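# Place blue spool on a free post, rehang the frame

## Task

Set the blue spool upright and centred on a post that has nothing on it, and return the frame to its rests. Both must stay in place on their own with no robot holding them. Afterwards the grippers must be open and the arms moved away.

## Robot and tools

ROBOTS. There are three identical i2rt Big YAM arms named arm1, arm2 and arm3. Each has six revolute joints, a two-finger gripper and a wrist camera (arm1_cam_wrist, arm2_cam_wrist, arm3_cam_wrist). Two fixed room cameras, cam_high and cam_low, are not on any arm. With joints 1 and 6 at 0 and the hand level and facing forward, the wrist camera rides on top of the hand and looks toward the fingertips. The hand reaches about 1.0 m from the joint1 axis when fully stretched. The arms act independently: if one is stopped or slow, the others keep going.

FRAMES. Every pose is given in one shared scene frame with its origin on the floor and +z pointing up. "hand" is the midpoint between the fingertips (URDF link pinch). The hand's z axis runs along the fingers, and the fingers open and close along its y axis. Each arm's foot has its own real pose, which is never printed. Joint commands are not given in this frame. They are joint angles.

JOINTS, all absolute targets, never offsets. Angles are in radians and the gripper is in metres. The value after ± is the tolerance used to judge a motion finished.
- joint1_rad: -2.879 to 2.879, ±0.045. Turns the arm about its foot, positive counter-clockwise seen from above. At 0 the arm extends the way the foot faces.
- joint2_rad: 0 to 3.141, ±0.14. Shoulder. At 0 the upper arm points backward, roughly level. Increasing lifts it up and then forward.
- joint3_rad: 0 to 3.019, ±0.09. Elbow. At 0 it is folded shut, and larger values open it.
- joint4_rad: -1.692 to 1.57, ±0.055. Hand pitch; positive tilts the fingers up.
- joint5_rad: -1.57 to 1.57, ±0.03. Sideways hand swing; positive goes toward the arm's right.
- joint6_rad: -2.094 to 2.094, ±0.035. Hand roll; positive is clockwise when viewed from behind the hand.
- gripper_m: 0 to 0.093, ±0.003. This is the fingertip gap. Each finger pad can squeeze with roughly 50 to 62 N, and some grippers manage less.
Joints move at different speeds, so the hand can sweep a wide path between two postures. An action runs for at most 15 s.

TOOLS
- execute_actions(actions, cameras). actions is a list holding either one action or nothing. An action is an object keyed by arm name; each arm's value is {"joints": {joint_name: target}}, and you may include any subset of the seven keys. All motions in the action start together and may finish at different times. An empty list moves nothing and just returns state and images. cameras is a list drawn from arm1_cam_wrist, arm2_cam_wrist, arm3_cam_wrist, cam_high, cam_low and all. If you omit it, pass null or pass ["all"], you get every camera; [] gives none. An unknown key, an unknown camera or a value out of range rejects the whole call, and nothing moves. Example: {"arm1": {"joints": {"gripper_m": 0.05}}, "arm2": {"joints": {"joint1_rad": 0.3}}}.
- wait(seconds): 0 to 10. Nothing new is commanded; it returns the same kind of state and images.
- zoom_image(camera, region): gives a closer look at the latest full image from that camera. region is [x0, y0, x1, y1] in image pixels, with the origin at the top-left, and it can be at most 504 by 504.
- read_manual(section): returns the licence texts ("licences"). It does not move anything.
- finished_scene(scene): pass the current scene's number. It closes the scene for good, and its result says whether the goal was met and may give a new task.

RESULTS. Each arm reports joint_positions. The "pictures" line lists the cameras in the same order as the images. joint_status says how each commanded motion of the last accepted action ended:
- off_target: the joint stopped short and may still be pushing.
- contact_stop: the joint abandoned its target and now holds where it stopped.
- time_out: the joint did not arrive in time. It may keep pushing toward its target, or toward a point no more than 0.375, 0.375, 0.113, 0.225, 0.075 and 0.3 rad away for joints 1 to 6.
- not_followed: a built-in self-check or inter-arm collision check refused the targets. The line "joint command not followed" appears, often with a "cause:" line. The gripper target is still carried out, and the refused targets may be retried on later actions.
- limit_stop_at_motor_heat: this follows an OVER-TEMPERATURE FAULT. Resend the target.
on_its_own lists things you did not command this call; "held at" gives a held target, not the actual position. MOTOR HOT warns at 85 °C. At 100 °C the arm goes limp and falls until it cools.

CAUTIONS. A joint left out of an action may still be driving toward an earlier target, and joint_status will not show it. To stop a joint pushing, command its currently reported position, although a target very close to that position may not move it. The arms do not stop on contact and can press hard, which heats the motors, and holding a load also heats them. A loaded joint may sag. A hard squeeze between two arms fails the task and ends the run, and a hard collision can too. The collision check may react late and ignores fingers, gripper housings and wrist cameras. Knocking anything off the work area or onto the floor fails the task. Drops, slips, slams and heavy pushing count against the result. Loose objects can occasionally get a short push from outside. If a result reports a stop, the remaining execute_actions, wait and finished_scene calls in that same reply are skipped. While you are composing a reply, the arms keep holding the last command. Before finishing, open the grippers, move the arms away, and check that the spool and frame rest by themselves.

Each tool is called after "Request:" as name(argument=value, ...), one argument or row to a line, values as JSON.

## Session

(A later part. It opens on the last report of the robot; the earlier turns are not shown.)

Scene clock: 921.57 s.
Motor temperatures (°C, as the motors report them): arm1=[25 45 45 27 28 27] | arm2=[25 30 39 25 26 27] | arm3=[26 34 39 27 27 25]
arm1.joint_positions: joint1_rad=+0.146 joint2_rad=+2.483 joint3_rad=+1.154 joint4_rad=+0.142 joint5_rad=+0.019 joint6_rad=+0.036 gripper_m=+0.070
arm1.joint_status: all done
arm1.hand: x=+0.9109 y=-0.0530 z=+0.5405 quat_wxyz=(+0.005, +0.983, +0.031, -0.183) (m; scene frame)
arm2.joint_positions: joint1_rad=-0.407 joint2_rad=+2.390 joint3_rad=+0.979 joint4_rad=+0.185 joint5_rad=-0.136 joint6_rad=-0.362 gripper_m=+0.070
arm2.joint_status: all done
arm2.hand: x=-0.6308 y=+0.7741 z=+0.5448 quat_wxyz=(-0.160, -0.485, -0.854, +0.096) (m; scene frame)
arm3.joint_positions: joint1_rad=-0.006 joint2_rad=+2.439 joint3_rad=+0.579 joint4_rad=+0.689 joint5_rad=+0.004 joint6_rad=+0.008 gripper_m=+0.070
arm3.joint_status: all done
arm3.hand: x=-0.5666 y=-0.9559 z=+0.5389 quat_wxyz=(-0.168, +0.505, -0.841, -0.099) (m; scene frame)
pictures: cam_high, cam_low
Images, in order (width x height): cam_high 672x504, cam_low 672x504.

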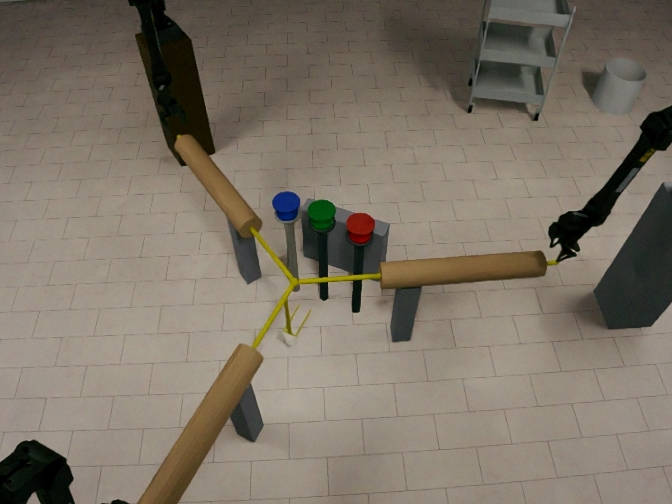

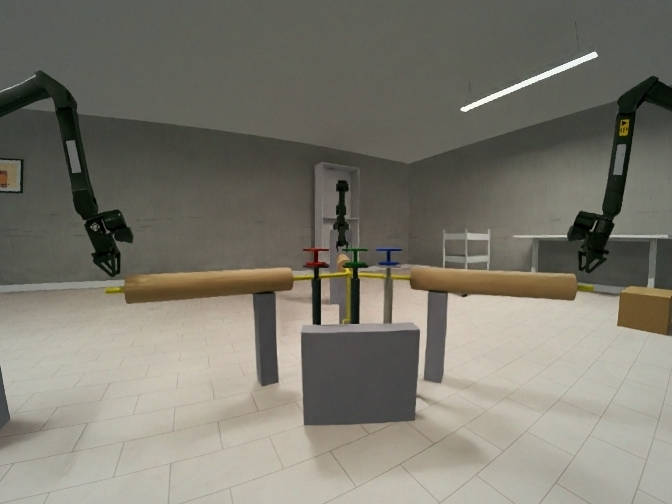

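Frame stays on its rests with the hands off. One more move up and away to be well clear.

Request:
execute_actions(
  actions=[
    {"arm1": {"joints": {"joint2_rad": 2.33, "joint3_rad": 1.04, "joint4_rad": 0.05}}, "arm2": {"joints": {"joint2_rad": 2.215, "joint3_rad": 0.855, "joint4_rad": 0.09}}, "arm3": {"joints": {"joint2_rad": 2.19, "joint3_rad": 0.43, "joint4_rad": 0.52}}},
  ],
  cameras=["cam_high", "cam_low"],
)

Request:
zoom_image(
  camera="cam_low",
  region=[240, 220, 460, 340],
)

Request:
zoom_image(
  camera="cam_high",
  region=[200, 170, 440, 450],
)

Scene clock: 929.07 s.
Motor temperatures (°C, as the motors report them): arm1=[25 45 45 27 27 27] | arm2=[25 30 39 25 26 27] | arm3=[26 34 39 27 27 25]
arm1.joint_positions: joint1_rad=+0.146 joint2_rad=+2.328 joint3_rad=+1.036 joint4_rad=+0.060 joint5_rad=+0.019 joint6_rad=+0.036 gripper_m=+0.070
arm1.joint_status: all done
arm1.hand: x=+0.9386 y=-0.0499 z=+0.5910 quat_wxyz=(+0.004, +0.987, +0.031, -0.160) (m; scene frame)
arm2.joint_positions: joint1_rad=-0.407 joint2_rad=+2.208 joint3_rad=+0.851 joint4_rad=+0.094 joint5_rad=-0.136 joint6_rad=-0.362 gripper_m=+0.070
arm2.joint_status: all done
arm2.hand: x=-0.6353 y=+0.8059 z=+0.6005 quat_wxyz=(-0.148, -0.488, -0.856, +0.081) (m; scene frame)
arm3.joint_positions: joint1_rad=-0.006 joint2_rad=+2.183 joint3_rad=+0.428 joint4_rad=+0.529 joint5_rad=+0.004 joint6_rad=+0.008 gripper_m=+0.070
arm3.joint_status: all done
arm3.hand: x=-0.5818 y=-0.9847 z=+0.6029 quat_wxyz=(-0.145, +0.508, -0.845, -0.085) (m; scene frame)
pictures: cam_high, cam_low
Images, in order (width x height): cam_high 672x504, cam_low 672x504.

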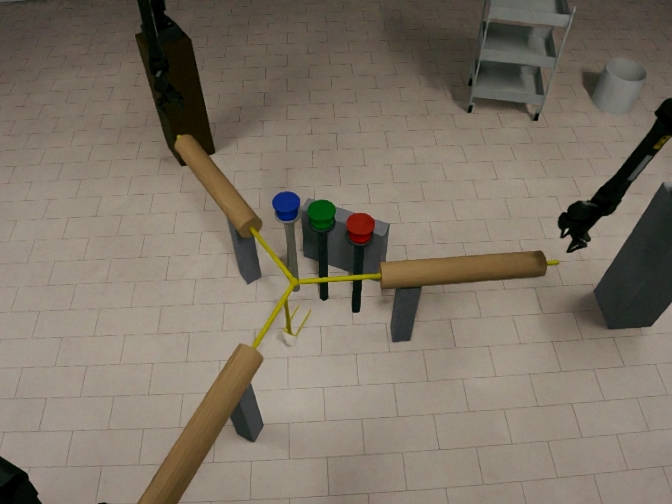

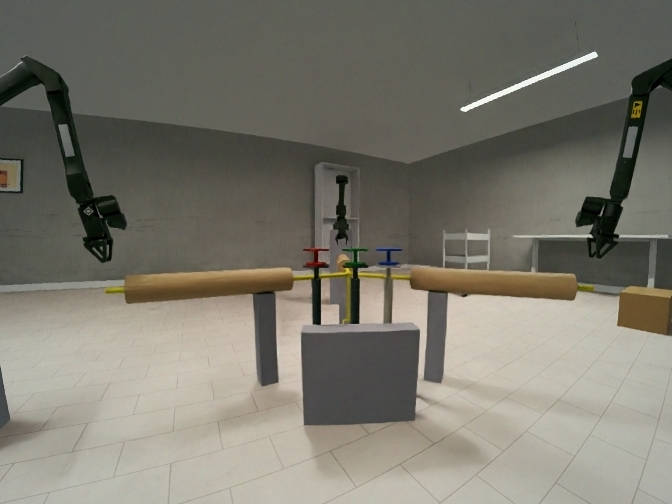

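Region (240, 220, 460, 340) of cam_low's 672x504 image, scaled by 2.291, with more detail than that image has; it fills the top 275 rows of this view, and the rest is white.

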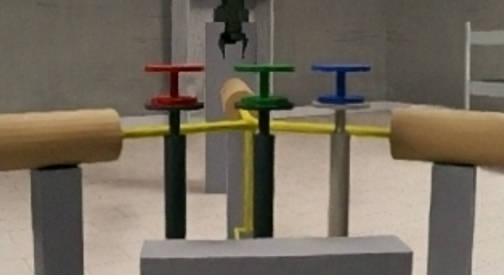

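Region (200, 170, 440, 450) of cam_high's 672x504 image, scaled by 1.800, with more detail than that image has; it fills the left 432 columns of this view, and the rest is white.

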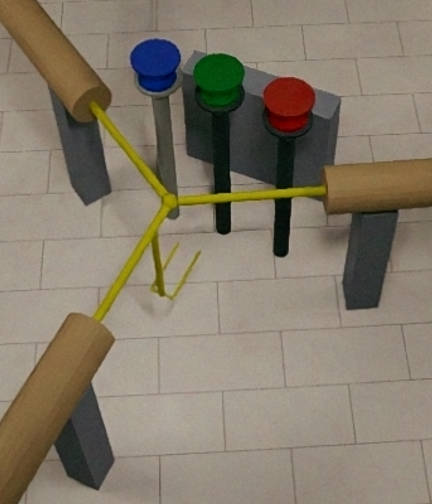

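The blue spool stands centred on the gray post, the frame sits on all three rests, and the arms are clear.

Request:
finished_scene(
  scene=2,
)

The scene is finished: the task was done.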